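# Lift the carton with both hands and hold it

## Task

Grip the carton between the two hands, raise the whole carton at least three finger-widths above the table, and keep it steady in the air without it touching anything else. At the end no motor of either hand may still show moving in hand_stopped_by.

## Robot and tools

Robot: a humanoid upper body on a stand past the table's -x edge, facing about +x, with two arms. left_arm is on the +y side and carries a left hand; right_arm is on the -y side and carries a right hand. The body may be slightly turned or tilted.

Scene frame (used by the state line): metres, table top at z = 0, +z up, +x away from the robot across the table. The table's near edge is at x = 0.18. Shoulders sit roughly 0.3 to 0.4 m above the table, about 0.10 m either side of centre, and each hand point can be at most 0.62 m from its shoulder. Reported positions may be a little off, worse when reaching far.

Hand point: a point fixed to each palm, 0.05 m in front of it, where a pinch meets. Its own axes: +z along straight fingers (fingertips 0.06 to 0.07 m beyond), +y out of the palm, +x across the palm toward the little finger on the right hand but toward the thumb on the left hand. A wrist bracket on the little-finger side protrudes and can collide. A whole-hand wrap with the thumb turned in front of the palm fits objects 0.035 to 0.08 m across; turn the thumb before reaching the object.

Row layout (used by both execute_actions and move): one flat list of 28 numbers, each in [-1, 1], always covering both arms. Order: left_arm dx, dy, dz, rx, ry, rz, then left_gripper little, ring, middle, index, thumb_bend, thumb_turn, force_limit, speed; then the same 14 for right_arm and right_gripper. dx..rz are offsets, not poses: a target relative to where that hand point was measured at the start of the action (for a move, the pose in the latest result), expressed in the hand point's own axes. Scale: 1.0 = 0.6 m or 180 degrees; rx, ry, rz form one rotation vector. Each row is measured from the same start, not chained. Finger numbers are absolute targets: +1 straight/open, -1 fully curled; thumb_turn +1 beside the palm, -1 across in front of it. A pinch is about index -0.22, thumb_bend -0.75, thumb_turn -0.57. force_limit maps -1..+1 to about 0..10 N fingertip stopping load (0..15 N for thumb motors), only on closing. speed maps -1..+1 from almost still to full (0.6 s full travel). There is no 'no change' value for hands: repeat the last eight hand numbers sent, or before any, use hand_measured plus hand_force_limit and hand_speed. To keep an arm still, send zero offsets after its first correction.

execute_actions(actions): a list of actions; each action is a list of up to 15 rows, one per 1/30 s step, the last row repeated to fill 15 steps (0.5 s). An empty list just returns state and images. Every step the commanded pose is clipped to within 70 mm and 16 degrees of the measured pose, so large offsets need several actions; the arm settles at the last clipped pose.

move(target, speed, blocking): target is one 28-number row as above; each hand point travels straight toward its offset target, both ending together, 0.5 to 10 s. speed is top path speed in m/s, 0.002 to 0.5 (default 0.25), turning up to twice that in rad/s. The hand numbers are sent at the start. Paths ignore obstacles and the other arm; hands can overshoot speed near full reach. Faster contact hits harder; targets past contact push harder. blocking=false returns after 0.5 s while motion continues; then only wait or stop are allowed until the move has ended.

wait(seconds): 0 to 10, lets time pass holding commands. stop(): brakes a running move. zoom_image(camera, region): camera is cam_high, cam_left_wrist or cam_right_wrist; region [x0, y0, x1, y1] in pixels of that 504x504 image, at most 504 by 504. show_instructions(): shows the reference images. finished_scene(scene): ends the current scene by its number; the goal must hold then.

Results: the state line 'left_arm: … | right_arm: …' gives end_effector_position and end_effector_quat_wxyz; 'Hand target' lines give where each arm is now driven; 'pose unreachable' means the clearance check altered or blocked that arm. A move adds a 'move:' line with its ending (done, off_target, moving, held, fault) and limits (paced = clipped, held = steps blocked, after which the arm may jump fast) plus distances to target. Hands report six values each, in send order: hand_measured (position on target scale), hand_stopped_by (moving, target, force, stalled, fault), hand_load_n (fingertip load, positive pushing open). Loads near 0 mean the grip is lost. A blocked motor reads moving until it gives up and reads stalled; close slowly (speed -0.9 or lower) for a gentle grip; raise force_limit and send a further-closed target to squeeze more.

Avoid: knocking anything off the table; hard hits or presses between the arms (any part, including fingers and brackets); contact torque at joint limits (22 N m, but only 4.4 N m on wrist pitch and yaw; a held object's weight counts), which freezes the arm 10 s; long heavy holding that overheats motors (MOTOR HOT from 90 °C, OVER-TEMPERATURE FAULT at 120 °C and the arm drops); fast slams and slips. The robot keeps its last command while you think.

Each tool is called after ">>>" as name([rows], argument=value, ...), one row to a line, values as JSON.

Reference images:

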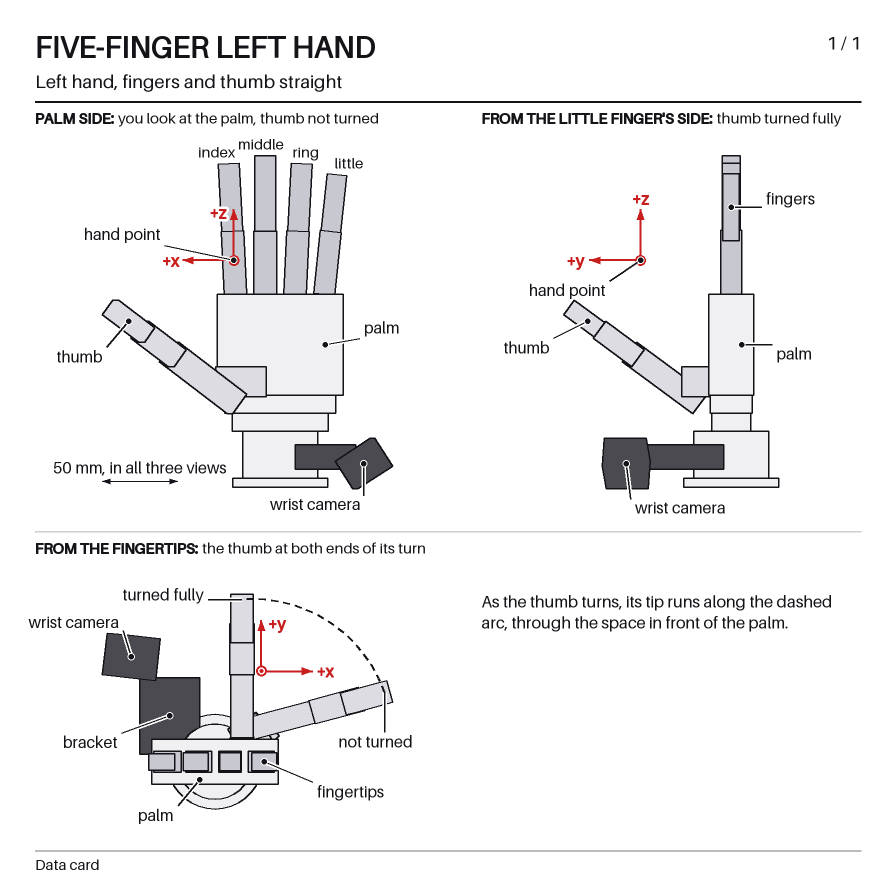

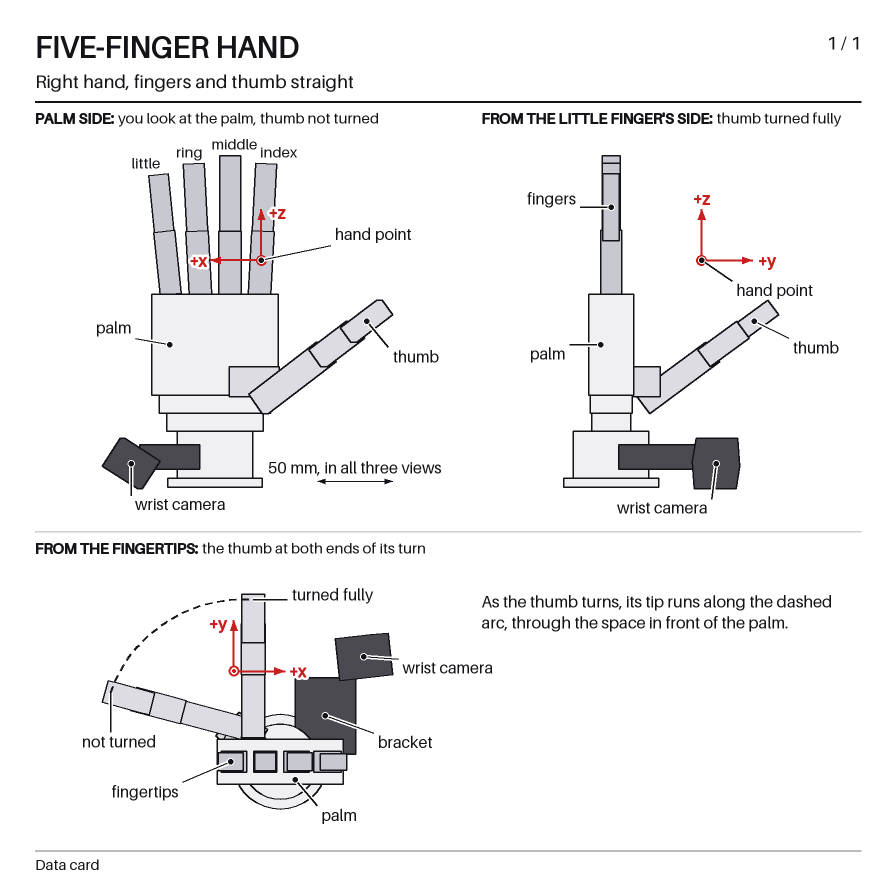

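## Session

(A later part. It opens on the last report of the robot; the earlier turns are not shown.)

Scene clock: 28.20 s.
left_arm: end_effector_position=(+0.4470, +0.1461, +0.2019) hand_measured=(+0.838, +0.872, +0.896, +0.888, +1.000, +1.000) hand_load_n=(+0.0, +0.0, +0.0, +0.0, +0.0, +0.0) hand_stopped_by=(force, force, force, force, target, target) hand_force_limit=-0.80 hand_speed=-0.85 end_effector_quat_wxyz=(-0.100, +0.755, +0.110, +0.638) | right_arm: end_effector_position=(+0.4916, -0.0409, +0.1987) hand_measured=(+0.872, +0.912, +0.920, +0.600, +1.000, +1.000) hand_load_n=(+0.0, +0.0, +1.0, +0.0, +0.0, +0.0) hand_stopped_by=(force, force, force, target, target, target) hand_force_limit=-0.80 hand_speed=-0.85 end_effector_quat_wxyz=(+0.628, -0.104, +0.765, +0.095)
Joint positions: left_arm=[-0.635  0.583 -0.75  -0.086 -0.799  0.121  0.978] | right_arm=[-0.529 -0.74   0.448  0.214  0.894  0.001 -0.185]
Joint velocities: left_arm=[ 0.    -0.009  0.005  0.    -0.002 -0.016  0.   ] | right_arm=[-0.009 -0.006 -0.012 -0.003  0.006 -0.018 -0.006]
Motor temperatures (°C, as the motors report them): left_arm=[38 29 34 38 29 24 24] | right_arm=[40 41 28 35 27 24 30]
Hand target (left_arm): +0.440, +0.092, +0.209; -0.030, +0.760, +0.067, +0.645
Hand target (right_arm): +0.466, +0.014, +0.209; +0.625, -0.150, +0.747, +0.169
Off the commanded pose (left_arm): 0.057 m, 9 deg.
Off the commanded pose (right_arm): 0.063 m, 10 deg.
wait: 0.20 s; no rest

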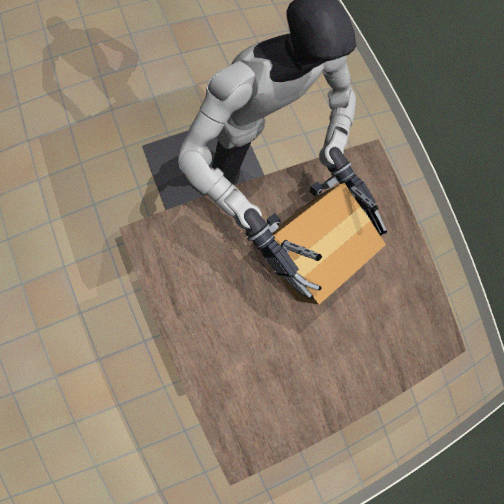

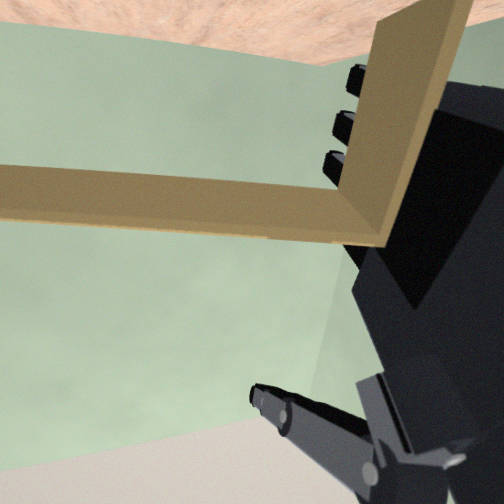

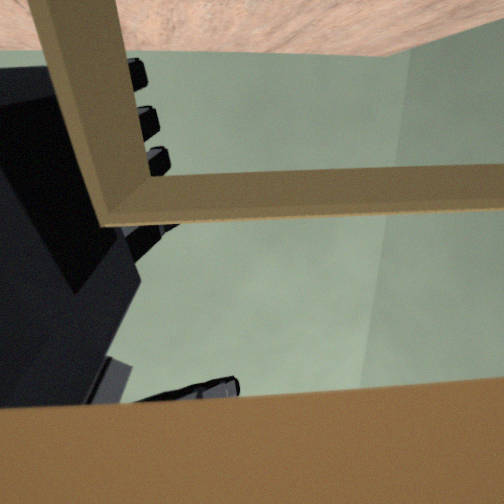

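>>> execute_actions([
  [[0.003,0.083,-0.036,-0.048,0,-0.011,0.92,0.92,0.92,0.92,1,1,-0.8,-0.5,-0.009,0.097,-0.018,-0.053,0,0.009,0.92,0.92,0.92,0.92,1,1,-0.8,-0.5],[0.0,0.080,-0.035,-0.046,0,-0.011,0.92,0.92,0.92,0.92,1,1,-0.8,-0.5,-0.006,0.093,-0.017,-0.050,0,0.009,0.92,0.92,0.92,0.92,1,1,-0.8,-0.5],[-0.003,0.077,-0.033,-0.044,0,-0.010,0.92,0.92,0.92,0.92,1,1,-0.8,-0.5,-0.003,0.089,-0.016,-0.048,0,0.008,0.92,0.92,0.92,0.92,1,1,-0.8,-0.5],[-0.007,0.074,-0.032,-0.042,0,-0.010,0.92,0.92,0.92,0.92,1,1,-0.8,-0.5,0,0.085,-0.015,-0.046,0,0.008,0.92,0.92,0.92,0.92,1,1,-0.8,-0.5],[-0.010,0.071,-0.030,-0.040,0,-0.009,0.92,0.92,0.92,0.92,1,1,-0.8,-0.5,0.003,0.081,-0.014,-0.044,0,0.008,0.92,0.92,0.92,0.92,1,1,-0.8,-0.5],[-0.013,0.068,-0.029,-0.038,0,-0.009,0.92,0.92,0.92,0.92,1,1,-0.8,-0.5,0.006,0.077,-0.013,-0.042,0,0.007,0.92,0.92,0.92,0.92,1,1,-0.8,-0.5],[-0.017,0.065,-0.027,-0.036,0,-0.008,0.92,0.92,0.92,0.92,1,1,-0.8,-0.5,0.009,0.073,-0.012,-0.040,0,0.007,0.92,0.92,0.92,0.92,1,1,-0.8,-0.5],[-0.020,0.062,-0.026,-0.034,0,-0.008,0.92,0.92,0.92,0.92,1,1,-0.8,-0.5,0.012,0.069,-0.011,-0.038,0,0.006,0.92,0.92,0.92,0.92,1,1,-0.8,-0.5],[-0.023,0.059,-0.024,-0.032,0,-0.007,0.92,0.92,0.92,0.92,1,1,-0.8,-0.5,0.015,0.065,-0.010,-0.036,0,0.006,0.92,0.92,0.92,0.92,1,1,-0.8,-0.5],[-0.027,0.056,-0.023,-0.030,0,-0.007,0.92,0.92,0.92,0.92,1,1,-0.8,-0.5,0.018,0.061,-0.010,-0.034,0,0.005,0.92,0.92,0.92,0.92,1,1,-0.8,-0.5],[-0.030,0.050,-0.021,-0.027,0,-0.006,0.92,0.92,0.92,0.92,1,1,-0.8,-0.5,0.021,0.055,-0.010,-0.031,0,0.005,0.92,0.92,0.92,0.92,1,1,-0.8,-0.5],[-0.032,0.040,-0.019,-0.022,0,-0.005,0.92,0.92,0.92,0.92,1,1,-0.8,-0.5,0.023,0.044,-0.009,-0.026,0,0.004,0.92,0.92,0.92,0.92,1,1,-0.8,-0.5],[-0.034,0.028,-0.017,-0.017,0,-0.004,0.92,0.92,0.92,0.92,1,1,-0.8,-0.5,0.025,0.032,-0.008,-0.020,0,0.003,0.92,0.92,0.92,0.92,1,1,-0.8,-0.5],[-0.036,0.014,-0.014,-0.011,0,-0.003,0.92,0.92,0.92,0.92,1,1,-0.8,-0.5,0.027,0.017,-0.006,-0.014,0,0.002,0.92,0.92,0.92,0.92,1,1,-0.8,-0.5],[-0.038,0.0,-0.011,-0.005,-0.008,-0.002,0.92,0.92,0.92,0.92,1,1,-0.8,-0.5,0.030,0.0,-0.004,-0.008,0.003,0,0.92,0.92,0.92,0.92,1,1,-0.8,-0.5]],
])

>>> wait(seconds=0.3)

Scene clock: 30.00 s.
left_arm: end_effector_position=(+0.4417, +0.1445, +0.1857) hand_measured=(+0.920, +0.920, +0.920, +0.920, +1.000, +1.000) hand_load_n=(+0.0, +0.0, +0.0, +0.0, +0.0, +0.0) hand_stopped_by=(target, target, target, target, target, target) hand_force_limit=-0.80 hand_speed=-0.50 end_effector_quat_wxyz=(-0.099, +0.752, +0.112, +0.642) | right_arm: end_effector_position=(+0.4883, -0.0437, +0.1898) hand_measured=(+0.920, +0.920, +0.920, +0.918, +1.000, +1.000) hand_load_n=(+0.0, +0.0, +0.0, +0.0, +0.0, +0.0) hand_stopped_by=(target, target, target, moving, target, target) hand_force_limit=-0.80 hand_speed=-0.50 end_effector_quat_wxyz=(+0.631, -0.105, +0.763, +0.098)
Joint positions: left_arm=[-0.605  0.565 -0.802 -0.011 -0.756  0.01   0.961] | right_arm=[-0.516 -0.729  0.474  0.266  0.889 -0.072 -0.157]
Joint velocities: left_arm=[ 0.1    0.097  0.006 -0.034 -0.008 -0.112 -0.183] | right_arm=[-0.02   0.117  0.009  0.304 -0.026 -0.248  0.293]
Motor temperatures (°C, as the motors report them): left_arm=[39 29 34 38 29 24 25] | right_arm=[41 41 28 37 27 25 31]
Hand target (left_arm): +0.437, +0.144, +0.180; -0.092, +0.763, +0.108, +0.631
Hand target (right_arm): +0.486, -0.043, +0.182; +0.623, -0.111, +0.768, +0.103
Off the commanded pose (left_arm): 0.007 m, 2 deg.
Off the commanded pose (right_arm): 0.009 m, 2 deg.

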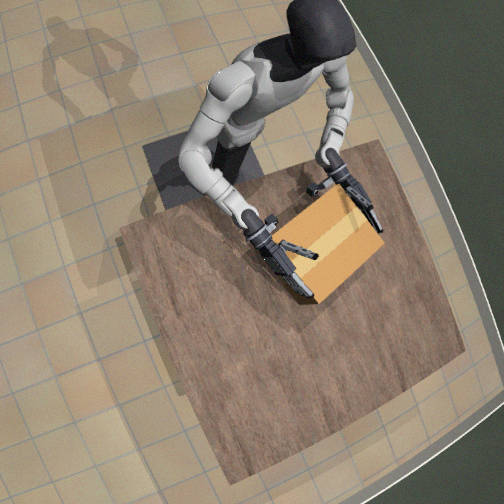

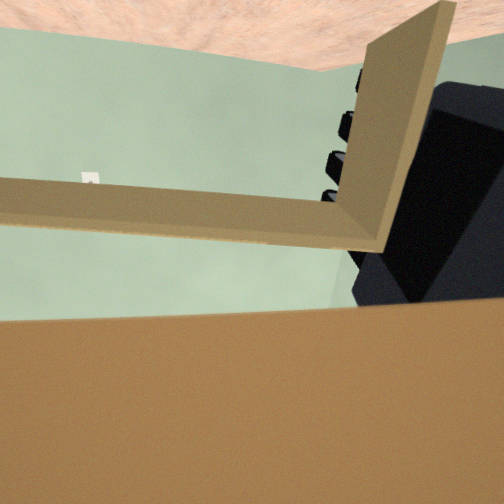

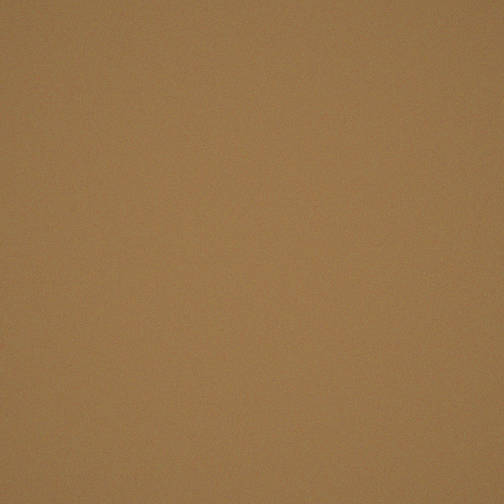

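Scene clock: 30.30 s.
left_arm: end_effector_position=(+0.4371, +0.1430, +0.1807) hand_measured=(+0.920, +0.920, +0.920, +0.920, +1.000, +1.000) hand_load_n=(+0.0, +0.0, +0.0, +0.0, +0.0, +0.0) hand_stopped_by=(target, target, target, target, target, target) hand_force_limit=-0.80 hand_speed=-0.50 end_effector_quat_wxyz=(-0.092, +0.762, +0.107, +0.632) | right_arm: end_effector_position=(+0.4873, -0.0447, +0.1829) hand_measured=(+0.920, +0.920, +0.920, +0.920, +1.000, +1.000) hand_load_n=(+0.0, +0.0, +0.5, +0.0, +0.0, +0.0) hand_stopped_by=(target, target, target, target, target, target) hand_force_limit=-0.80 hand_speed=-0.50 end_effector_quat_wxyz=(+0.624, -0.110, +0.767, +0.101)
Joint positions: left_arm=[-0.589  0.586 -0.802 -0.047 -0.783  0.033  0.957] | right_arm=[-0.517 -0.726  0.479  0.294  0.889 -0.077 -0.128]
Joint velocities: left_arm=[ 0.     0.008  0.005  0.006 -0.009  0.     0.   ] | right_arm=[-0.008  0.003 -0.008  0.008 -0.008  0.     0.   ]
Motor temperatures (°C, as the motors report them): left_arm=[39 29 34 38 29 24 25] | right_arm=[41 41 28 36 27 24 31]
Hand target (left_arm): +0.437, +0.144, +0.180; -0.092, +0.763, +0.108, +0.631
Hand target (right_arm): +0.486, -0.043, +0.182; +0.623, -0.111, +0.768, +0.103
Off the commanded pose (left_arm): 0.000 m, 0 deg.
Off the commanded pose (right_arm): 0.003 m, 1 deg.
wait: 0.30 s; at rest by 0.27 s

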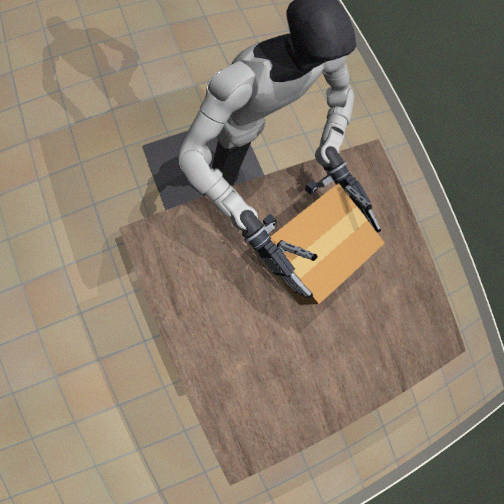

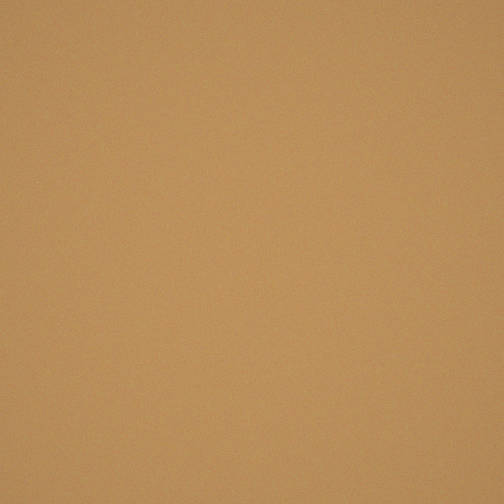

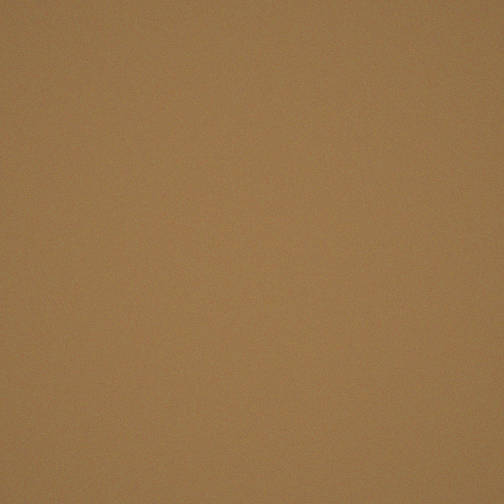

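>>> execute_actions([
  [[0.001,-0.003,0.003,0,0,0,0.92,0.92,0.92,0.92,1,1,-0.8,-0.5,0.001,-0.003,0.004,0,0,0,0.92,0.92,0.92,0.92,1,1,-0.8,-0.5],[0.001,-0.004,0.006,0,0,0,0.92,0.92,0.92,0.92,1,1,-0.8,-0.5,0.001,-0.004,0.008,0,0,0,0.92,0.92,0.92,0.92,1,1,-0.8,-0.5],[0.002,-0.004,0.009,0,0,0,0.92,0.92,0.92,0.92,1,1,-0.8,-0.5,0.002,-0.004,0.012,0,0,0,0.92,0.92,0.92,0.92,1,1,-0.8,-0.5],[0.002,-0.004,0.012,0,0,0,0.92,0.92,0.92,0.92,1,1,-0.8,-0.5,0.002,-0.004,0.016,0,0,0,0.92,0.92,0.92,0.92,1,1,-0.8,-0.5],[0.002,-0.004,0.015,0,0,0,0.92,0.92,0.92,0.92,1,1,-0.8,-0.5,0.003,-0.004,0.020,0,0,0,0.92,0.92,0.92,0.92,1,1,-0.8,-0.5],[0.002,-0.003,0.017,0,0,0,0.92,0.92,0.92,0.92,1,1,-0.8,-0.5,0.004,-0.003,0.024,0,0,0,0.92,0.92,0.92,0.92,1,1,-0.8,-0.5],[0.002,-0.002,0.018,0,0,0,0.92,0.92,0.92,0.92,1,1,-0.8,-0.5,0.004,-0.002,0.026,0,0,0,0.92,0.92,0.92,0.92,1,1,-0.8,-0.5]],
  [[0,0.009,-0.002,-0.005,0,-0.001,0.92,0.92,0.92,0.92,1,1,-0.8,-0.5,0,0.009,-0.001,-0.005,0,0.001,0.92,0.92,0.92,0.92,1,1,-0.8,-0.5],[0,0.017,-0.005,-0.009,0,-0.002,0.92,0.92,0.92,0.92,1,1,-0.8,-0.5,0.001,0.018,-0.002,-0.009,0,0.002,0.92,0.92,0.92,0.92,1,1,-0.8,-0.5],[0,0.025,-0.007,-0.014,-0.001,-0.003,0.92,0.92,0.92,0.92,1,1,-0.8,-0.5,0.001,0.026,-0.003,-0.013,0,0.002,0.92,0.92,0.92,0.92,1,1,-0.8,-0.5],[0.001,0.033,-0.010,-0.018,-0.001,-0.004,0.92,0.92,0.92,0.92,1,1,-0.8,-0.5,0.001,0.035,-0.004,-0.018,0,0.003,0.92,0.92,0.92,0.92,1,1,-0.8,-0.5],[0.001,0.041,-0.012,-0.023,-0.001,-0.005,0.92,0.92,0.92,0.92,1,1,-0.8,-0.5,0.002,0.043,-0.005,-0.022,0,0.004,0.92,0.92,0.92,0.92,1,1,-0.8,-0.5],[0.001,0.049,-0.015,-0.027,-0.001,-0.006,0.92,0.92,0.92,0.92,1,1,-0.8,-0.5,0.002,0.052,-0.006,-0.026,0,0.005,0.92,0.92,0.92,0.92,1,1,-0.8,-0.5],[0.001,0.057,-0.017,-0.032,-0.002,-0.007,0.92,0.92,0.92,0.92,1,1,-0.8,-0.5,0.002,0.060,-0.007,-0.031,0,0.005,0.92,0.92,0.92,0.92,1,1,-0.8,-0.5],[0.001,0.065,-0.020,-0.036,-0.002,-0.008,0.92,0.92,0.92,0.92,1,1,-0.8,-0.5,0.003,0.069,-0.008,-0.035,0,0.006,0.92,0.92,0.92,0.92,1,1,-0.8,-0.5],[0.002,0.073,-0.022,-0.041,-0.002,-0.009,0.92,0.92,0.92,0.92,1,1,-0.8,-0.5,0.003,0.077,-0.009,-0.039,0,0.007,0.92,0.92,0.92,0.92,1,1,-0.8,-0.5],[0.002,0.081,-0.025,-0.045,-0.003,-0.010,0.92,0.92,0.92,0.92,1,1,-0.8,-0.5,0.003,0.086,-0.010,-0.044,0,0.008,0.92,0.92,0.92,0.92,1,1,-0.8,-0.5],[0.002,0.089,-0.027,-0.050,-0.003,-0.011,0.92,0.92,0.92,0.92,1,1,-0.8,-0.5,0.004,0.094,-0.011,-0.048,0,0.008,0.92,0.92,0.92,0.92,1,1,-0.8,-0.5],[0.002,0.095,-0.029,-0.054,-0.003,-0.012,0.92,0.92,0.92,0.92,1,1,-0.8,-0.5,0.004,0.100,-0.012,-0.052,0,0.009,0.92,0.92,0.92,0.92,1,1,-0.8,-0.5],[0.002,0.095,-0.029,-0.054,-0.003,-0.012,0.92,0.92,0.92,0.92,1,1,-0.8,-0.5,0.004,0.100,-0.012,-0.052,0,0.009,0.92,0.92,0.92,0.92,1,1,-0.8,-0.5],[0.002,0.095,-0.029,-0.054,-0.003,-0.012,0.7,0.7,0.7,0.7,1,1,-0.6,-0.85,0.004,0.100,-0.012,-0.052,0,0.009,0.7,0.7,0.7,0.7,1,1,-0.6,-0.85]],
])

>>> wait(seconds=0.6)

Scene clock: 32.13 s.
left_arm: end_effector_position=(+0.4473, +0.1455, +0.1788) hand_measured=(+0.920, +0.920, +0.920, +0.920, +1.000, +1.000) hand_load_n=(+0.0, +0.0, +0.0, +0.0, +0.0, +0.0) hand_stopped_by=(moving, moving, moving, moving, target, target) hand_force_limit=-0.60 hand_speed=-0.85 end_effector_quat_wxyz=(-0.092, +0.761, +0.106, +0.633) | right_arm: end_effector_position=(+0.4996, -0.0406, +0.1770) hand_measured=(+0.920, +0.920, +0.920, +0.920, +1.000, +1.000) hand_load_n=(+0.0, +1.0, +4.5, +1.5, +0.0, +0.0) hand_stopped_by=(moving, moving, force, moving, target, target) hand_force_limit=-0.60 hand_speed=-0.85 end_effector_quat_wxyz=(+0.622, -0.107, +0.768, +0.104)
Joint positions: left_arm=[-0.626  0.57  -0.802  0.031 -0.792  0.01   0.918] | right_arm=[-0.588 -0.672  0.494  0.428  0.882 -0.1   -0.082]
Joint velocities: left_arm=[-0.034  0.012 -0.049  0.025 -0.029 -0.047  0.   ] | right_arm=[ 0.    -0.015  0.038  0.008  0.028 -0.016  0.   ]
Motor temperatures (°C, as the motors report them): left_arm=[39 29 34 38 29 24 25] | right_arm=[41 41 28 36 27 24 30]
Hand target (left_arm): +0.441, +0.090, +0.184; -0.016, +0.769, +0.067, +0.636
Hand target (right_arm): +0.475, +0.008, +0.177; +0.610, -0.145, +0.760, +0.171
Off the commanded pose (left_arm): 0.058 m, 10 deg.
Off the commanded pose (right_arm): 0.057 m, 9 deg.

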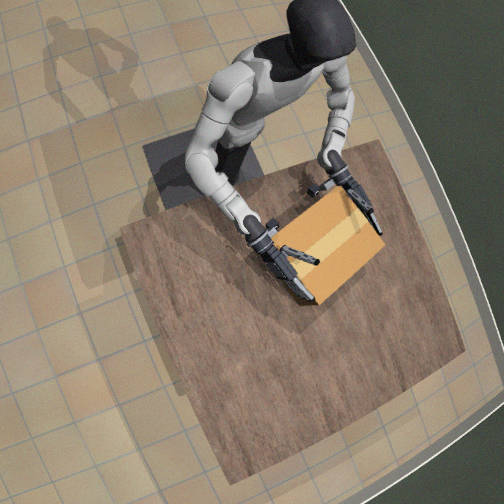

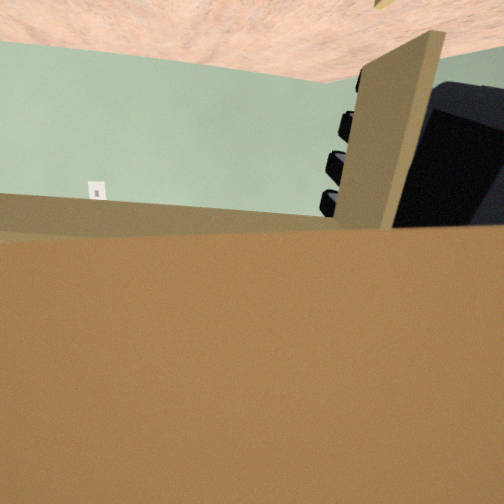

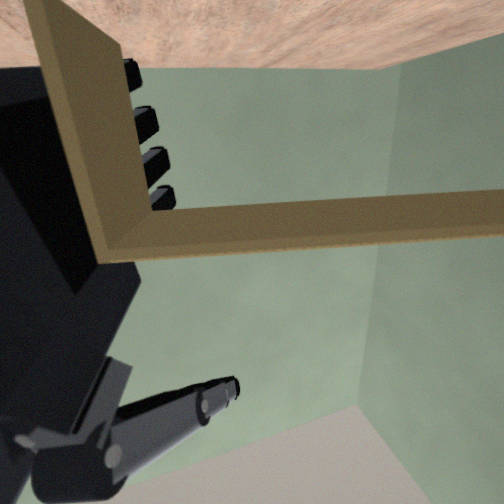

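Scene clock: 32.73 s.
left_arm: end_effector_position=(+0.4477, +0.1455, +0.1786) hand_measured=(+0.838, +0.872, +0.888, +0.872, +1.000, +1.000) hand_load_n=(+2.0, +2.0, +1.5, +2.5, +0.0, +0.0) hand_stopped_by=(force, force, force, force, target, target) hand_force_limit=-0.60 hand_speed=-0.85 end_effector_quat_wxyz=(-0.093, +0.761, +0.105, +0.633) | right_arm: end_effector_position=(+0.4997, -0.0409, +0.1769) hand_measured=(+0.880, +0.914, +0.920, +0.914, +1.000, +1.000) hand_load_n=(+2.0, +2.0, +4.0, +2.0, +0.0, +0.0) hand_stopped_by=(force, force, force, force, target, target) hand_force_limit=-0.60 hand_speed=-0.85 end_effector_quat_wxyz=(+0.622, -0.107, +0.768, +0.104)
Joint positions: left_arm=[-0.629  0.571 -0.806  0.035 -0.794  0.008  0.918] | right_arm=[-0.588 -0.674  0.495  0.428  0.883 -0.101 -0.083]
Joint velocities: left_arm=[ 0.003  0.003 -0.002  0.     0.003  0.     0.   ] | right_arm=[-0.005  0.006  0.006  0.002  0.008  0.     0.   ]
Motor temperatures (°C, as the motors report them): left_arm=[39 29 34 38 29 24 25] | right_arm=[41 41 28 36 27 24 31]
Hand target (left_arm): +0.441, +0.090, +0.184; -0.016, +0.769, +0.067, +0.636
Hand target (right_arm): +0.475, +0.008, +0.177; +0.610, -0.145, +0.760, +0.171
Off the commanded pose (left_arm): 0.059 m, 10 deg.
Off the commanded pose (right_arm): 0.057 m, 9 deg.
wait: 0.60 s; at rest by 0.50 s

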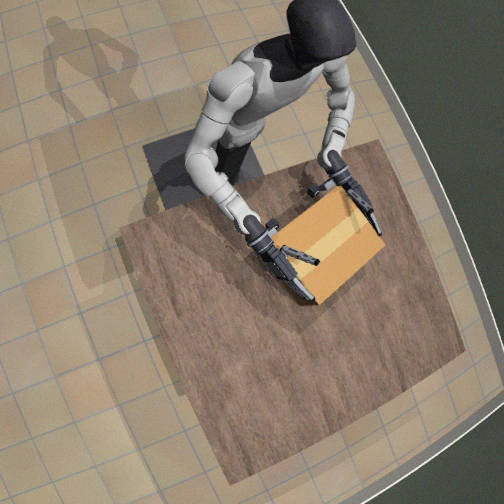

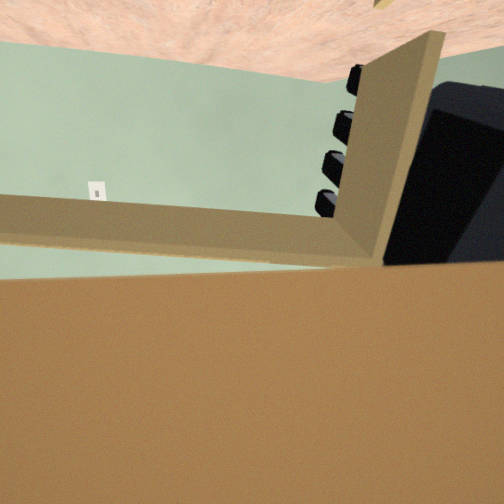

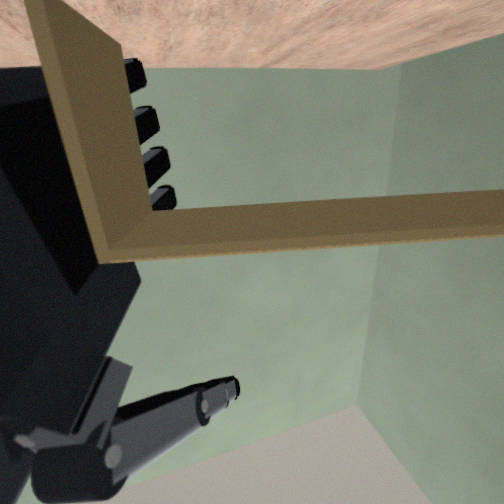

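>>> execute_actions([
  [[0.005,0.093,-0.031,-0.054,-0.002,-0.012,0.7,0.7,0.7,0.7,1,1,-0.6,-0.85,0.002,0.094,-0.011,-0.049,-0.001,0.008,0.7,0.7,0.7,0.7,1,1,-0.6,-0.85],[0.008,0.093,-0.031,-0.054,-0.001,-0.013,0.7,0.7,0.7,0.7,1,1,-0.6,-0.85,-0.001,0.094,-0.011,-0.049,-0.002,0.009,0.7,0.7,0.7,0.7,1,1,-0.6,-0.85],[0.011,0.093,-0.031,-0.054,0.001,-0.014,0.7,0.7,0.7,0.7,1,1,-0.6,-0.85,-0.004,0.094,-0.011,-0.049,-0.004,0.010,0.7,0.7,0.7,0.7,1,1,-0.6,-0.85],[0.014,0.093,-0.031,-0.054,0.002,-0.014,0.7,0.7,0.7,0.7,1,1,-0.6,-0.85,-0.007,0.094,-0.011,-0.049,-0.005,0.010,0.7,0.7,0.7,0.7,1,1,-0.6,-0.85],[0.017,0.093,-0.031,-0.054,0.004,-0.015,0.7,0.7,0.7,0.7,1,1,-0.6,-0.85,-0.010,0.094,-0.011,-0.049,-0.007,0.011,0.7,0.7,0.7,0.7,1,1,-0.6,-0.85],[0.020,0.093,-0.031,-0.054,0.005,-0.016,0.7,0.7,0.7,0.7,1,1,-0.6,-0.85,-0.013,0.094,-0.011,-0.049,-0.008,0.012,0.7,0.7,0.7,0.7,1,1,-0.6,-0.85],[0.023,0.093,-0.031,-0.054,0.006,-0.016,0.7,0.7,0.7,0.7,1,1,-0.6,-0.85,-0.016,0.094,-0.011,-0.049,-0.009,0.012,0.7,0.7,0.7,0.7,1,1,-0.6,-0.85],[0.026,0.093,-0.031,-0.054,0.008,-0.017,0.7,0.7,0.7,0.7,1,1,-0.6,-0.85,-0.019,0.094,-0.011,-0.049,-0.011,0.013,0.7,0.7,0.7,0.7,1,1,-0.6,-0.85],[0.029,0.093,-0.031,-0.054,0.009,-0.018,0.7,0.7,0.7,0.7,1,1,-0.6,-0.85,-0.022,0.094,-0.011,-0.049,-0.012,0.014,0.7,0.7,0.7,0.7,1,1,-0.6,-0.85],[0.032,0.093,-0.031,-0.054,0.011,-0.018,0.7,0.7,0.7,0.7,1,1,-0.6,-0.85,-0.025,0.094,-0.011,-0.049,-0.014,0.014,0.7,0.7,0.7,0.7,1,1,-0.6,-0.85],[0.035,0.093,-0.031,-0.054,0.012,-0.019,0.7,0.7,0.7,0.7,1,1,-0.6,-0.85,-0.028,0.094,-0.011,-0.049,-0.015,0.015,0.7,0.7,0.7,0.7,1,1,-0.6,-0.85]],
])

>>> wait(seconds=0.15)

Scene clock: 33.83 s.
left_arm: end_effector_position=(+0.4481, +0.1445, +0.1790) hand_measured=(+0.838, +0.872, +0.888, +0.872, +1.000, +1.000) hand_load_n=(+1.5, +1.0, +0.5, +1.5, +0.0, +0.0) hand_stopped_by=(force, force, force, force, target, target) hand_force_limit=-0.60 hand_speed=-0.85 end_effector_quat_wxyz=(-0.091, +0.761, +0.105, +0.634) | right_arm: end_effector_position=(+0.4987, -0.0430, +0.1778) hand_measured=(+0.880, +0.914, +0.920, +0.914, +1.000, +1.000) hand_load_n=(+3.5, +2.5, +3.5, +1.5, +0.0, +0.0) hand_stopped_by=(force, force, force, force, target, target) hand_force_limit=-0.60 hand_speed=-0.85 end_effector_quat_wxyz=(+0.622, -0.099, +0.770, +0.105)
Joint positions: left_arm=[-0.638  0.574 -0.821  0.041 -0.804 -0.006  0.921] | right_arm=[-0.577 -0.683  0.498  0.406  0.903 -0.1   -0.099]
Joint velocities: left_arm=[-0.008  0.011 -0.032  0.    -0.023 -0.018  0.013] | right_arm=[ 0.005 -0.014  0.    -0.011  0.     0.    -0.007]
Motor temperatures (°C, as the motors report them): left_arm=[40 29 34 38 29 24 26] | right_arm=[41 41 28 37 27 24 32]
Hand target (left_arm): +0.445, +0.090, +0.203; -0.012, +0.751, +0.072, +0.656
Hand target (right_arm): +0.478, +0.008, +0.196; +0.627, -0.134, +0.746, +0.179
Off the commanded pose (left_arm): 0.061 m, 10 deg.
Off the commanded pose (right_arm): 0.060 m, 10 deg.

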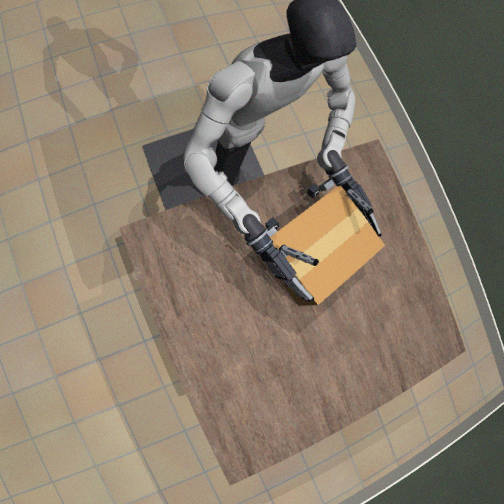

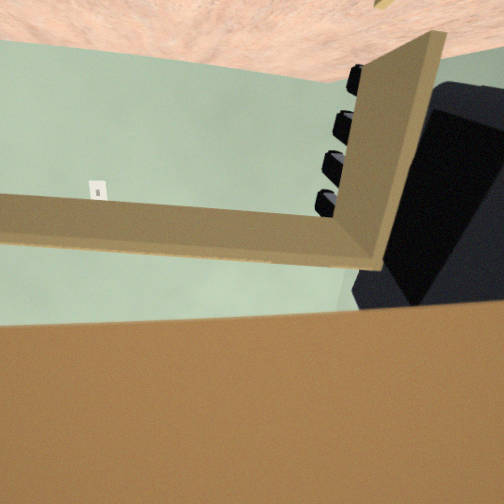

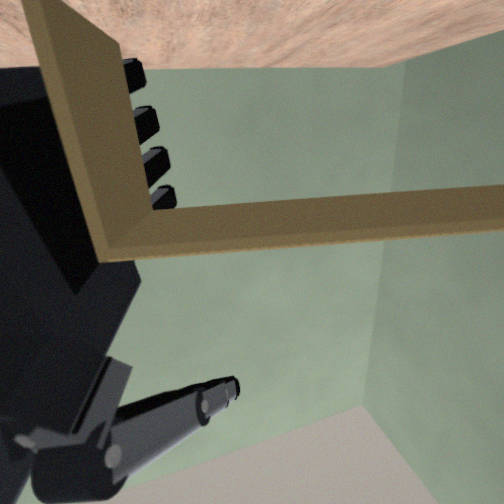

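Scene clock: 34.00 s.
left_arm: end_effector_position=(+0.4481, +0.1445, +0.1790) hand_measured=(+0.838, +0.872, +0.888, +0.872, +1.000, +1.000) hand_load_n=(+1.5, +1.0, +0.5, +1.5, +0.0, +0.0) hand_stopped_by=(force, force, force, force, target, target) hand_force_limit=-0.60 hand_speed=-0.85 end_effector_quat_wxyz=(-0.091, +0.761, +0.105, +0.634) | right_arm: end_effector_position=(+0.4986, -0.0431, +0.1778) hand_measured=(+0.880, +0.914, +0.920, +0.914, +1.000, +1.000) hand_load_n=(+3.5, +2.5, +3.5, +1.5, +0.0, +0.0) hand_stopped_by=(force, force, force, force, target, target) hand_force_limit=-0.60 hand_speed=-0.85 end_effector_quat_wxyz=(+0.621, -0.099, +0.770, +0.105)
Joint positions: left_arm=[-0.639  0.575 -0.822  0.041 -0.805 -0.007  0.922] | right_arm=[-0.577 -0.684  0.499  0.405  0.903 -0.1   -0.099]
Joint velocities: left_arm=[-0.006  0.005 -0.021 -0.003 -0.002  0.     0.   ] | right_arm=[-0.005  0.015  0.015 -0.002  0.009  0.     0.   ]
Motor temperatures (°C, as the motors report them): left_arm=[40 29 34 39 29 24 26] | right_arm=[41 41 28 37 27 24 32]
Hand target (left_arm): +0.445, +0.090, +0.203; -0.012, +0.751, +0.072, +0.656
Hand target (right_arm): +0.478, +0.008, +0.196; +0.627, -0.134, +0.746, +0.179
Off the commanded pose (left_arm): 0.061 m, 10 deg.
Off the commanded pose (right_arm): 0.061 m, 10 deg.
wait: 0.17 s; no rest

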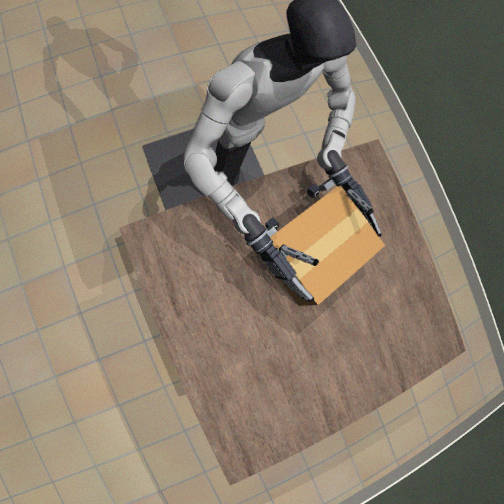

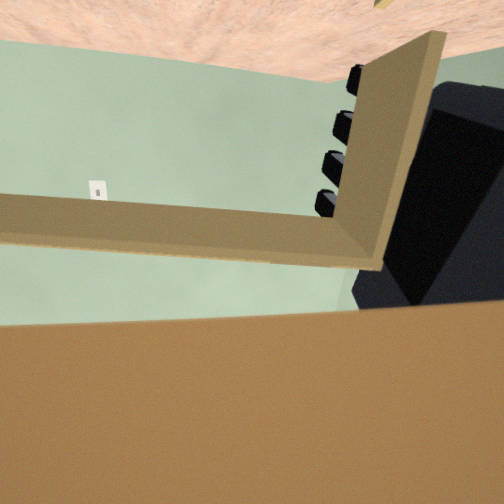

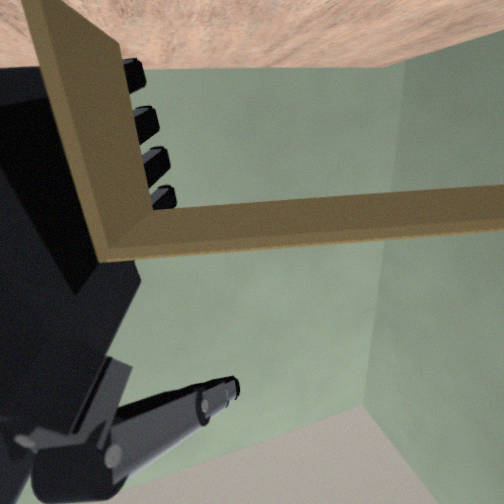

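>>> execute_actions([
  [[0.035,0.091,-0.031,-0.054,0.011,-0.018,0.7,0.7,0.7,0.7,1,1,-0.6,-0.85,-0.028,0.097,-0.008,-0.051,-0.015,0.010,0.7,0.7,0.7,0.7,1,1,-0.6,-0.85],[0.037,0.091,-0.031,-0.055,0.012,-0.018,0.7,0.7,0.7,0.7,1,1,-0.6,-0.85,-0.030,0.097,-0.008,-0.051,-0.016,0.010,0.7,0.7,0.7,0.7,1,1,-0.6,-0.85],[0.039,0.091,-0.031,-0.056,0.013,-0.019,0.7,0.7,0.7,0.7,1,1,-0.6,-0.85,-0.032,0.097,-0.008,-0.051,-0.016,0.010,0.7,0.7,0.7,0.7,1,1,-0.6,-0.85],[0.041,0.091,-0.031,-0.057,0.013,-0.019,0.7,0.7,0.7,0.7,1,1,-0.6,-0.85,-0.034,0.097,-0.008,-0.051,-0.017,0.010,0.7,0.7,0.7,0.7,1,1,-0.6,-0.85],[0.043,0.091,-0.031,-0.057,0.014,-0.019,0.7,0.7,0.7,0.7,1,1,-0.6,-0.85,-0.036,0.097,-0.008,-0.051,-0.017,0.010,0.7,0.7,0.7,0.7,1,1,-0.6,-0.85],[0.045,0.091,-0.031,-0.057,0.015,-0.020,0.7,0.7,0.7,0.7,1,1,-0.6,-0.85,-0.038,0.097,-0.008,-0.051,-0.018,0.010,0.7,0.7,0.7,0.7,1,1,-0.6,-0.85],[0.048,0.091,-0.031,-0.057,0.015,-0.020,0.7,0.7,0.7,0.7,1,1,-0.6,-0.85,-0.041,0.097,-0.008,-0.051,-0.018,0.010,0.7,0.7,0.7,0.7,1,1,-0.6,-0.85],[0.050,0.091,-0.031,-0.057,0.016,-0.020,0.7,0.7,0.7,0.7,1,1,-0.6,-0.85,-0.043,0.097,-0.008,-0.051,-0.019,0.010,0.7,0.7,0.7,0.7,1,1,-0.6,-0.85],[0.053,0.091,-0.031,-0.057,0.017,-0.021,0.7,0.7,0.7,0.7,1,1,-0.6,-0.85,-0.046,0.097,-0.008,-0.051,-0.020,0.010,0.7,0.7,0.7,0.7,1,1,-0.6,-0.85],[0.055,0.091,-0.031,-0.057,0.017,-0.021,0.7,0.7,0.7,0.7,1,1,-0.6,-0.85,-0.048,0.097,-0.008,-0.051,-0.020,0.010,0.7,0.7,0.7,0.7,1,1,-0.6,-0.85],[0.058,0.091,-0.031,-0.057,0.018,-0.021,0.7,0.7,0.7,0.7,1,1,-0.6,-0.85,-0.051,0.097,-0.008,-0.051,-0.021,0.010,0.7,0.7,0.7,0.7,1,1,-0.6,-0.85]],
])

>>> wait(seconds=0.15)

Scene clock: 35.07 s.
left_arm: end_effector_position=(+0.4551, +0.1451, +0.2085) hand_measured=(+0.838, +0.872, +0.888, +0.872, +1.000, +1.000) hand_load_n=(+4.0, +2.0, +1.0, +0.0, +0.0, +0.0) hand_stopped_by=(force, force, force, force, target, target) hand_force_limit=-0.60 hand_speed=-0.85 end_effector_quat_wxyz=(-0.079, +0.740, +0.111, +0.659) | right_arm: end_effector_position=(+0.5046, -0.0441, +0.2021) hand_measured=(+0.880, +0.914, +0.920, +0.914, +1.000, +1.000) hand_load_n=(+5.0, +2.0, +1.0, +0.0, +0.0, +0.0) hand_stopped_by=(force, force, force, force, target, target) hand_force_limit=-0.60 hand_speed=-0.85 end_effector_quat_wxyz=(+0.639, -0.091, +0.757, +0.107)
Joint positions: left_arm=[-0.688  0.602 -0.821  0.012 -0.828 -0.028  0.929] | right_arm=[-0.595 -0.716  0.487  0.353  0.931 -0.089 -0.128]
Joint velocities: left_arm=[-0.104  0.043  0.005 -0.029 -0.025 -0.065  0.033] | right_arm=[-0.08  -0.04   0.021 -0.054  0.048 -0.018 -0.041]
Motor temperatures (°C, as the motors report them): left_arm=[40 29 34 39 29 25 27] | right_arm=[42 41 28 37 27 24 33]
Hand target (left_arm): +0.447, +0.090, +0.218; -0.004, +0.743, +0.071, +0.665
Hand target (right_arm): +0.481, +0.009, +0.211; +0.634, -0.134, +0.740, +0.180
Off the commanded pose (left_arm): 0.057 m, 10 deg.
Off the commanded pose (right_arm): 0.060 m, 10 deg.

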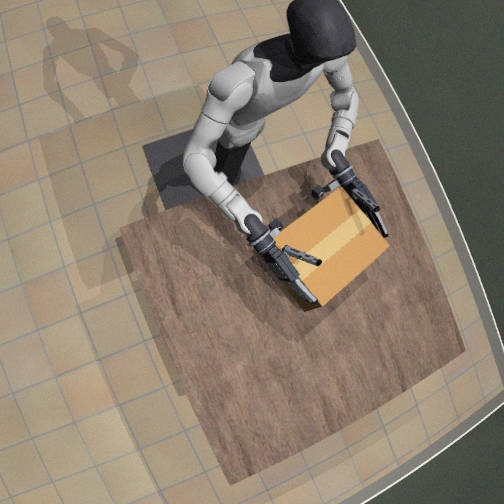

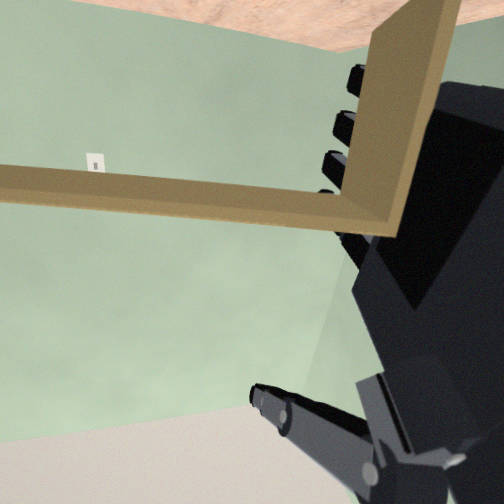

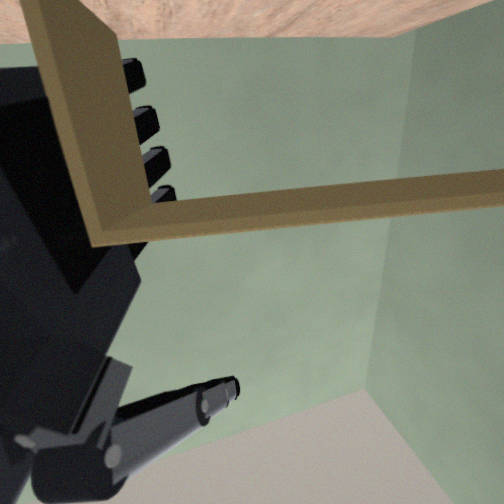

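Scene clock: 35.23 s.
left_arm: end_effector_position=(+0.4555, +0.1454, +0.2098) hand_measured=(+0.838, +0.872, +0.888, +0.872, +1.000, +1.000) hand_load_n=(+3.5, +1.5, +0.5, +0.0, +0.0, +0.0) hand_stopped_by=(force, force, force, force, target, target) hand_force_limit=-0.60 hand_speed=-0.85 end_effector_quat_wxyz=(-0.078, +0.739, +0.112, +0.660) | right_arm: end_effector_position=(+0.5049, -0.0442, +0.2032) hand_measured=(+0.880, +0.914, +0.920, +0.914, +1.000, +1.000) hand_load_n=(+5.0, +1.5, +1.0, +0.0, +0.0, +0.0) hand_stopped_by=(force, force, force, force, target, target) hand_force_limit=-0.60 hand_speed=-0.85 end_effector_quat_wxyz=(+0.639, -0.090, +0.756, +0.107)
Joint positions: left_arm=[-0.691  0.604 -0.822  0.011 -0.832 -0.03   0.93 ] | right_arm=[-0.597 -0.717  0.487  0.351  0.934 -0.09  -0.13 ]
Joint velocities: left_arm=[ 0.005 -0.02  -0.015  0.003 -0.014  0.     0.   ] | right_arm=[ 0.034 -0.006  0.029  0.003  0.012  0.005 -0.003]
Motor temperatures (°C, as the motors report them): left_arm=[40 29 34 39 29 25 27] | right_arm=[42 41 28 37 27 24 33]
Hand target (left_arm): +0.447, +0.090, +0.218; -0.004, +0.743, +0.071, +0.665
Hand target (right_arm): +0.481, +0.009, +0.211; +0.634, -0.134, +0.740, +0.180
Off the commanded pose (left_arm): 0.057 m, 10 deg.
Off the commanded pose (right_arm): 0.060 m, 10 deg.
wait: 0.17 s; no rest

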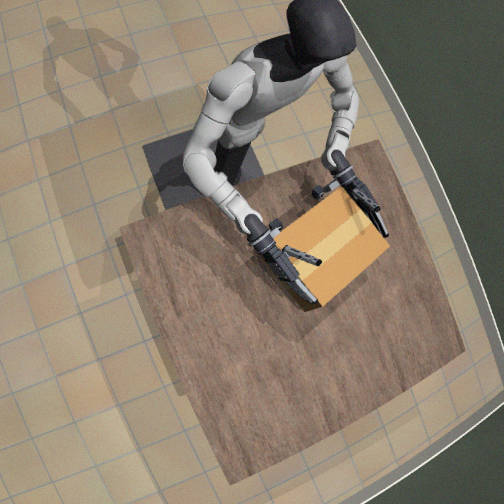

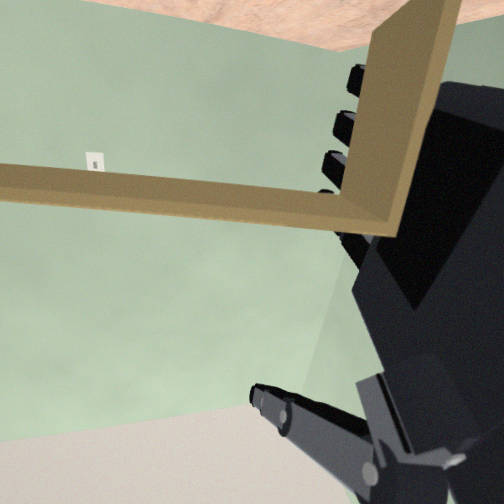

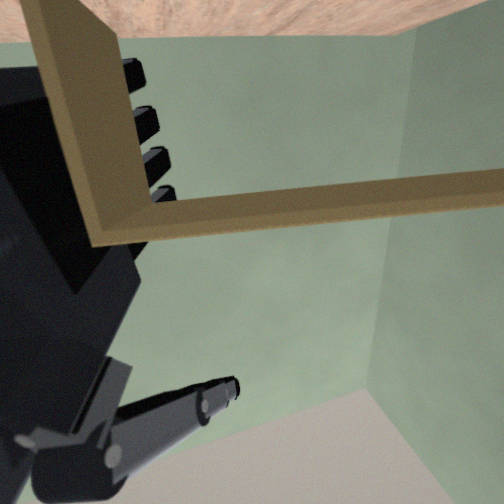

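>>> execute_actions([
  [[0.008,0.087,-0.038,-0.053,-0.0025,-0.012,0.7,0.7,0.7,0.7,1,1,-0.6,-0.85,-0.008,0.098,-0.014,-0.054,-0.005,0.008,0.7,0.7,0.7,0.7,1,1,-0.6,-0.85],[0.010,0.087,-0.038,-0.053,-0.0025,-0.012,0.7,0.7,0.7,0.7,1,1,-0.6,-0.85,-0.010,0.098,-0.014,-0.054,-0.005,0.008,0.7,0.7,0.7,0.7,1,1,-0.6,-0.85],[0.013,0.087,-0.038,-0.053,-0.0025,-0.012,0.7,0.7,0.7,0.7,1,1,-0.6,-0.85,-0.013,0.098,-0.014,-0.054,-0.005,0.008,0.7,0.7,0.7,0.7,1,1,-0.6,-0.85],[0.017,0.087,-0.038,-0.053,-0.0025,-0.012,0.7,0.7,0.7,0.7,1,1,-0.6,-0.85,-0.017,0.098,-0.014,-0.054,-0.005,0.008,0.7,0.7,0.7,0.7,1,1,-0.6,-0.85],[0.021,0.087,-0.038,-0.053,-0.0025,-0.012,0.7,0.7,0.7,0.7,1,1,-0.6,-0.85,-0.021,0.099,-0.015,-0.054,-0.005,0.008,0.7,0.7,0.7,0.7,1,1,-0.6,-0.85],[0.025,0.088,-0.038,-0.053,-0.0025,-0.012,0.7,0.7,0.7,0.7,1,1,-0.6,-0.85,-0.025,0.099,-0.015,-0.054,-0.005,0.008,0.7,0.7,0.7,0.7,1,1,-0.6,-0.85],[0.029,0.088,-0.038,-0.053,-0.0025,-0.012,0.7,0.7,0.7,0.7,1,1,-0.6,-0.85,-0.029,0.099,-0.015,-0.054,-0.005,0.008,0.7,0.7,0.7,0.7,1,1,-0.6,-0.85],[0.033,0.088,-0.038,-0.053,-0.0025,-0.012,0.7,0.7,0.7,0.7,1,1,-0.6,-0.85,-0.033,0.099,-0.015,-0.054,-0.005,0.008,0.7,0.7,0.7,0.7,1,1,-0.6,-0.85],[0.037,0.088,-0.038,-0.053,-0.0025,-0.012,0.7,0.7,0.7,0.7,1,1,-0.6,-0.85,-0.037,0.099,-0.015,-0.054,-0.005,0.008,0.7,0.7,0.7,0.7,1,1,-0.6,-0.85],[0.041,0.088,-0.038,-0.053,-0.0025,-0.012,0.7,0.7,0.7,0.7,1,1,-0.6,-0.85,-0.041,0.100,-0.016,-0.054,-0.005,0.008,0.7,0.7,0.7,0.7,1,1,-0.6,-0.85],[0.045,0.088,-0.038,-0.053,-0.0025,-0.012,0.7,0.7,0.7,0.7,1,1,-0.6,-0.85,-0.045,0.100,-0.016,-0.054,-0.005,0.008,0.7,0.7,0.7,0.7,1,1,-0.6,-0.85],[0.049,0.088,-0.038,-0.053,-0.0025,-0.012,0.7,0.7,0.7,0.7,1,1,-0.6,-0.85,-0.049,0.100,-0.016,-0.054,-0.005,0.008,0.7,0.7,0.7,0.7,1,1,-0.6,-0.85],[0.053,0.089,-0.038,-0.053,-0.0025,-0.012,0.7,0.7,0.7,0.7,1,1,-0.6,-0.85,-0.053,0.100,-0.016,-0.054,-0.005,0.008,0.7,0.7,0.7,0.7,1,1,-0.6,-0.85],[0.056,0.089,-0.038,-0.053,-0.0025,-0.012,0.7,0.7,0.7,0.7,1,1,-0.6,-0.85,-0.056,0.100,-0.016,-0.054,-0.005,0.008,0.7,0.7,0.7,0.7,1,1,-0.6,-0.85],[0.058,0.089,-0.038,-0.053,-0.0025,-0.012,0.7,0.7,0.7,0.7,1,1,-0.6,-0.85,-0.058,0.100,-0.016,-0.054,-0.005,0.008,0.7,0.7,0.7,0.7,1,1,-0.6,-0.85]],
])

>>> wait(seconds=0.25)

Scene clock: 36.90 s.
left_arm: end_effector_position=(+0.4550, +0.1450, +0.2356) hand_measured=(+0.838, +0.872, +0.888, +0.872, +1.000, +1.000) hand_load_n=(+4.5, +2.0, +0.5, +0.0, +0.0, +0.0) hand_stopped_by=(force, force, force, force, target, target) hand_force_limit=-0.60 hand_speed=-0.85 end_effector_quat_wxyz=(-0.079, +0.740, +0.112, +0.658) | right_arm: end_effector_position=(+0.5043, -0.0416, +0.2271) hand_measured=(+0.880, +0.914, +0.920, +0.914, +1.000, +1.000) hand_load_n=(+4.0, +2.0, +1.5, +0.5, +0.0, +0.0) hand_stopped_by=(force, force, force, force, target, target) hand_force_limit=-0.60 hand_speed=-0.85 end_effector_quat_wxyz=(+0.637, -0.094, +0.757, +0.109)
Joint positions: left_arm=[-0.749  0.672 -0.819 -0.121 -0.922  0.064  1.012] | right_arm=[-0.612 -0.806  0.485  0.214  1.006  0.005 -0.193]
Joint velocities: left_arm=[-0.193  0.109  0.043 -0.235 -0.206  0.186  0.167] | right_arm=[-0.112 -0.209 -0.031 -0.252  0.158  0.205 -0.136]
Motor temperatures (°C, as the motors report them): left_arm=[41 29 34 40 29 25 28] | right_arm=[43 41 28 38 27 25 35]
Hand target (left_arm): +0.447, +0.091, +0.250; -0.003, +0.743, +0.071, +0.665
Hand target (right_arm): +0.481, +0.009, +0.242; +0.633, -0.137, +0.740, +0.181
Off the commanded pose (left_arm): 0.056 m, 10 deg.
Off the commanded pose (right_arm): 0.058 m, 9 deg.

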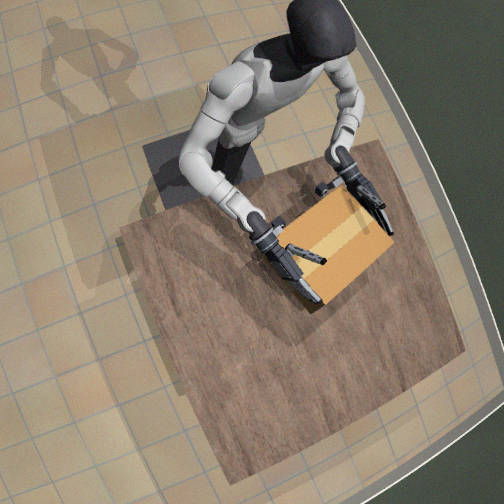

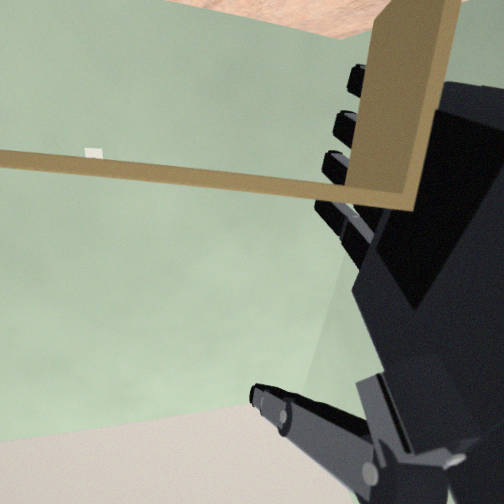

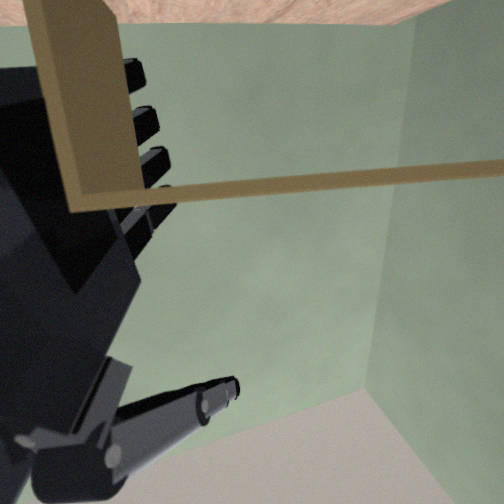

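Scene clock: 37.17 s.
left_arm: end_effector_position=(+0.4563, +0.1452, +0.2428) hand_measured=(+0.838, +0.872, +0.888, +0.872, +1.000, +1.000) hand_load_n=(+4.5, +2.0, +0.5, +0.0, +0.0, +0.0) hand_stopped_by=(force, force, force, force, target, target) hand_force_limit=-0.60 hand_speed=-0.85 end_effector_quat_wxyz=(-0.079, +0.737, +0.113, +0.661) | right_arm: end_effector_position=(+0.5058, -0.0412, +0.2343) hand_measured=(+0.880, +0.914, +0.920, +0.914, +1.000, +1.000) hand_load_n=(+3.5, +1.5, +1.5, +0.0, +0.0, +0.0) hand_stopped_by=(force, force, force, force, target, target) hand_force_limit=-0.60 hand_speed=-0.85 end_effector_quat_wxyz=(+0.640, -0.095, +0.755, +0.108)
Joint positions: left_arm=[-0.765  0.679 -0.814 -0.135 -0.934  0.075  1.021] | right_arm=[-0.623 -0.818  0.481  0.2    1.015  0.017 -0.2  ]
Joint velocities: left_arm=[ 0.003  0.011 -0.002  0.008 -0.018  0.017  0.   ] | right_arm=[ 0.015  0.017  0.015 -0.002  0.     0.021  0.   ]
Motor temperatures (°C, as the motors report them): left_arm=[42 29 34 40 29 26 29] | right_arm=[44 41 28 38 27 26 35]
Hand target (left_arm): +0.447, +0.091, +0.250; -0.003, +0.743, +0.071, +0.665
Hand target (right_arm): +0.481, +0.009, +0.242; +0.633, -0.137, +0.740, +0.181
Off the commanded pose (left_arm): 0.056 m, 10 deg.
Off the commanded pose (right_arm): 0.056 m, 9 deg.
wait: 0.27 s; no rest

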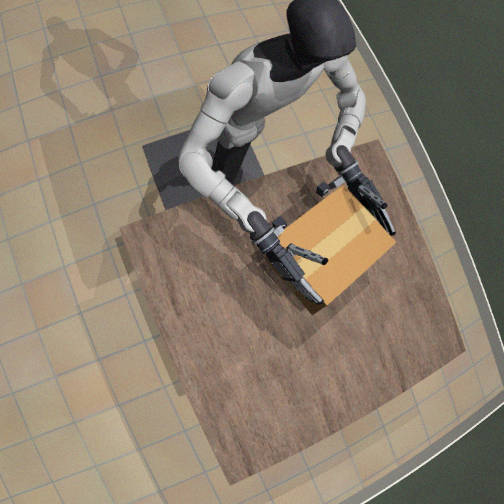

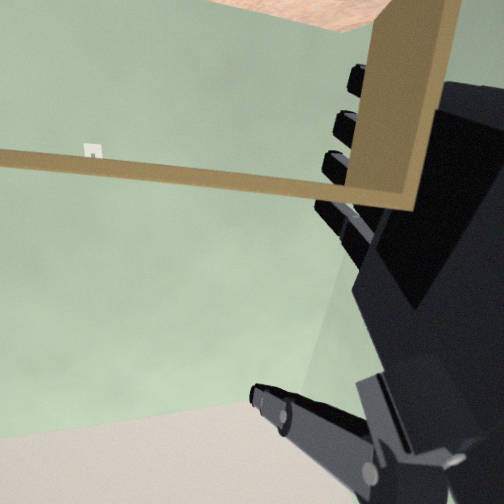

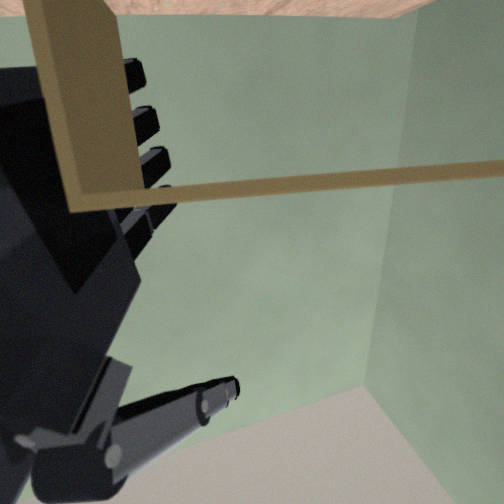

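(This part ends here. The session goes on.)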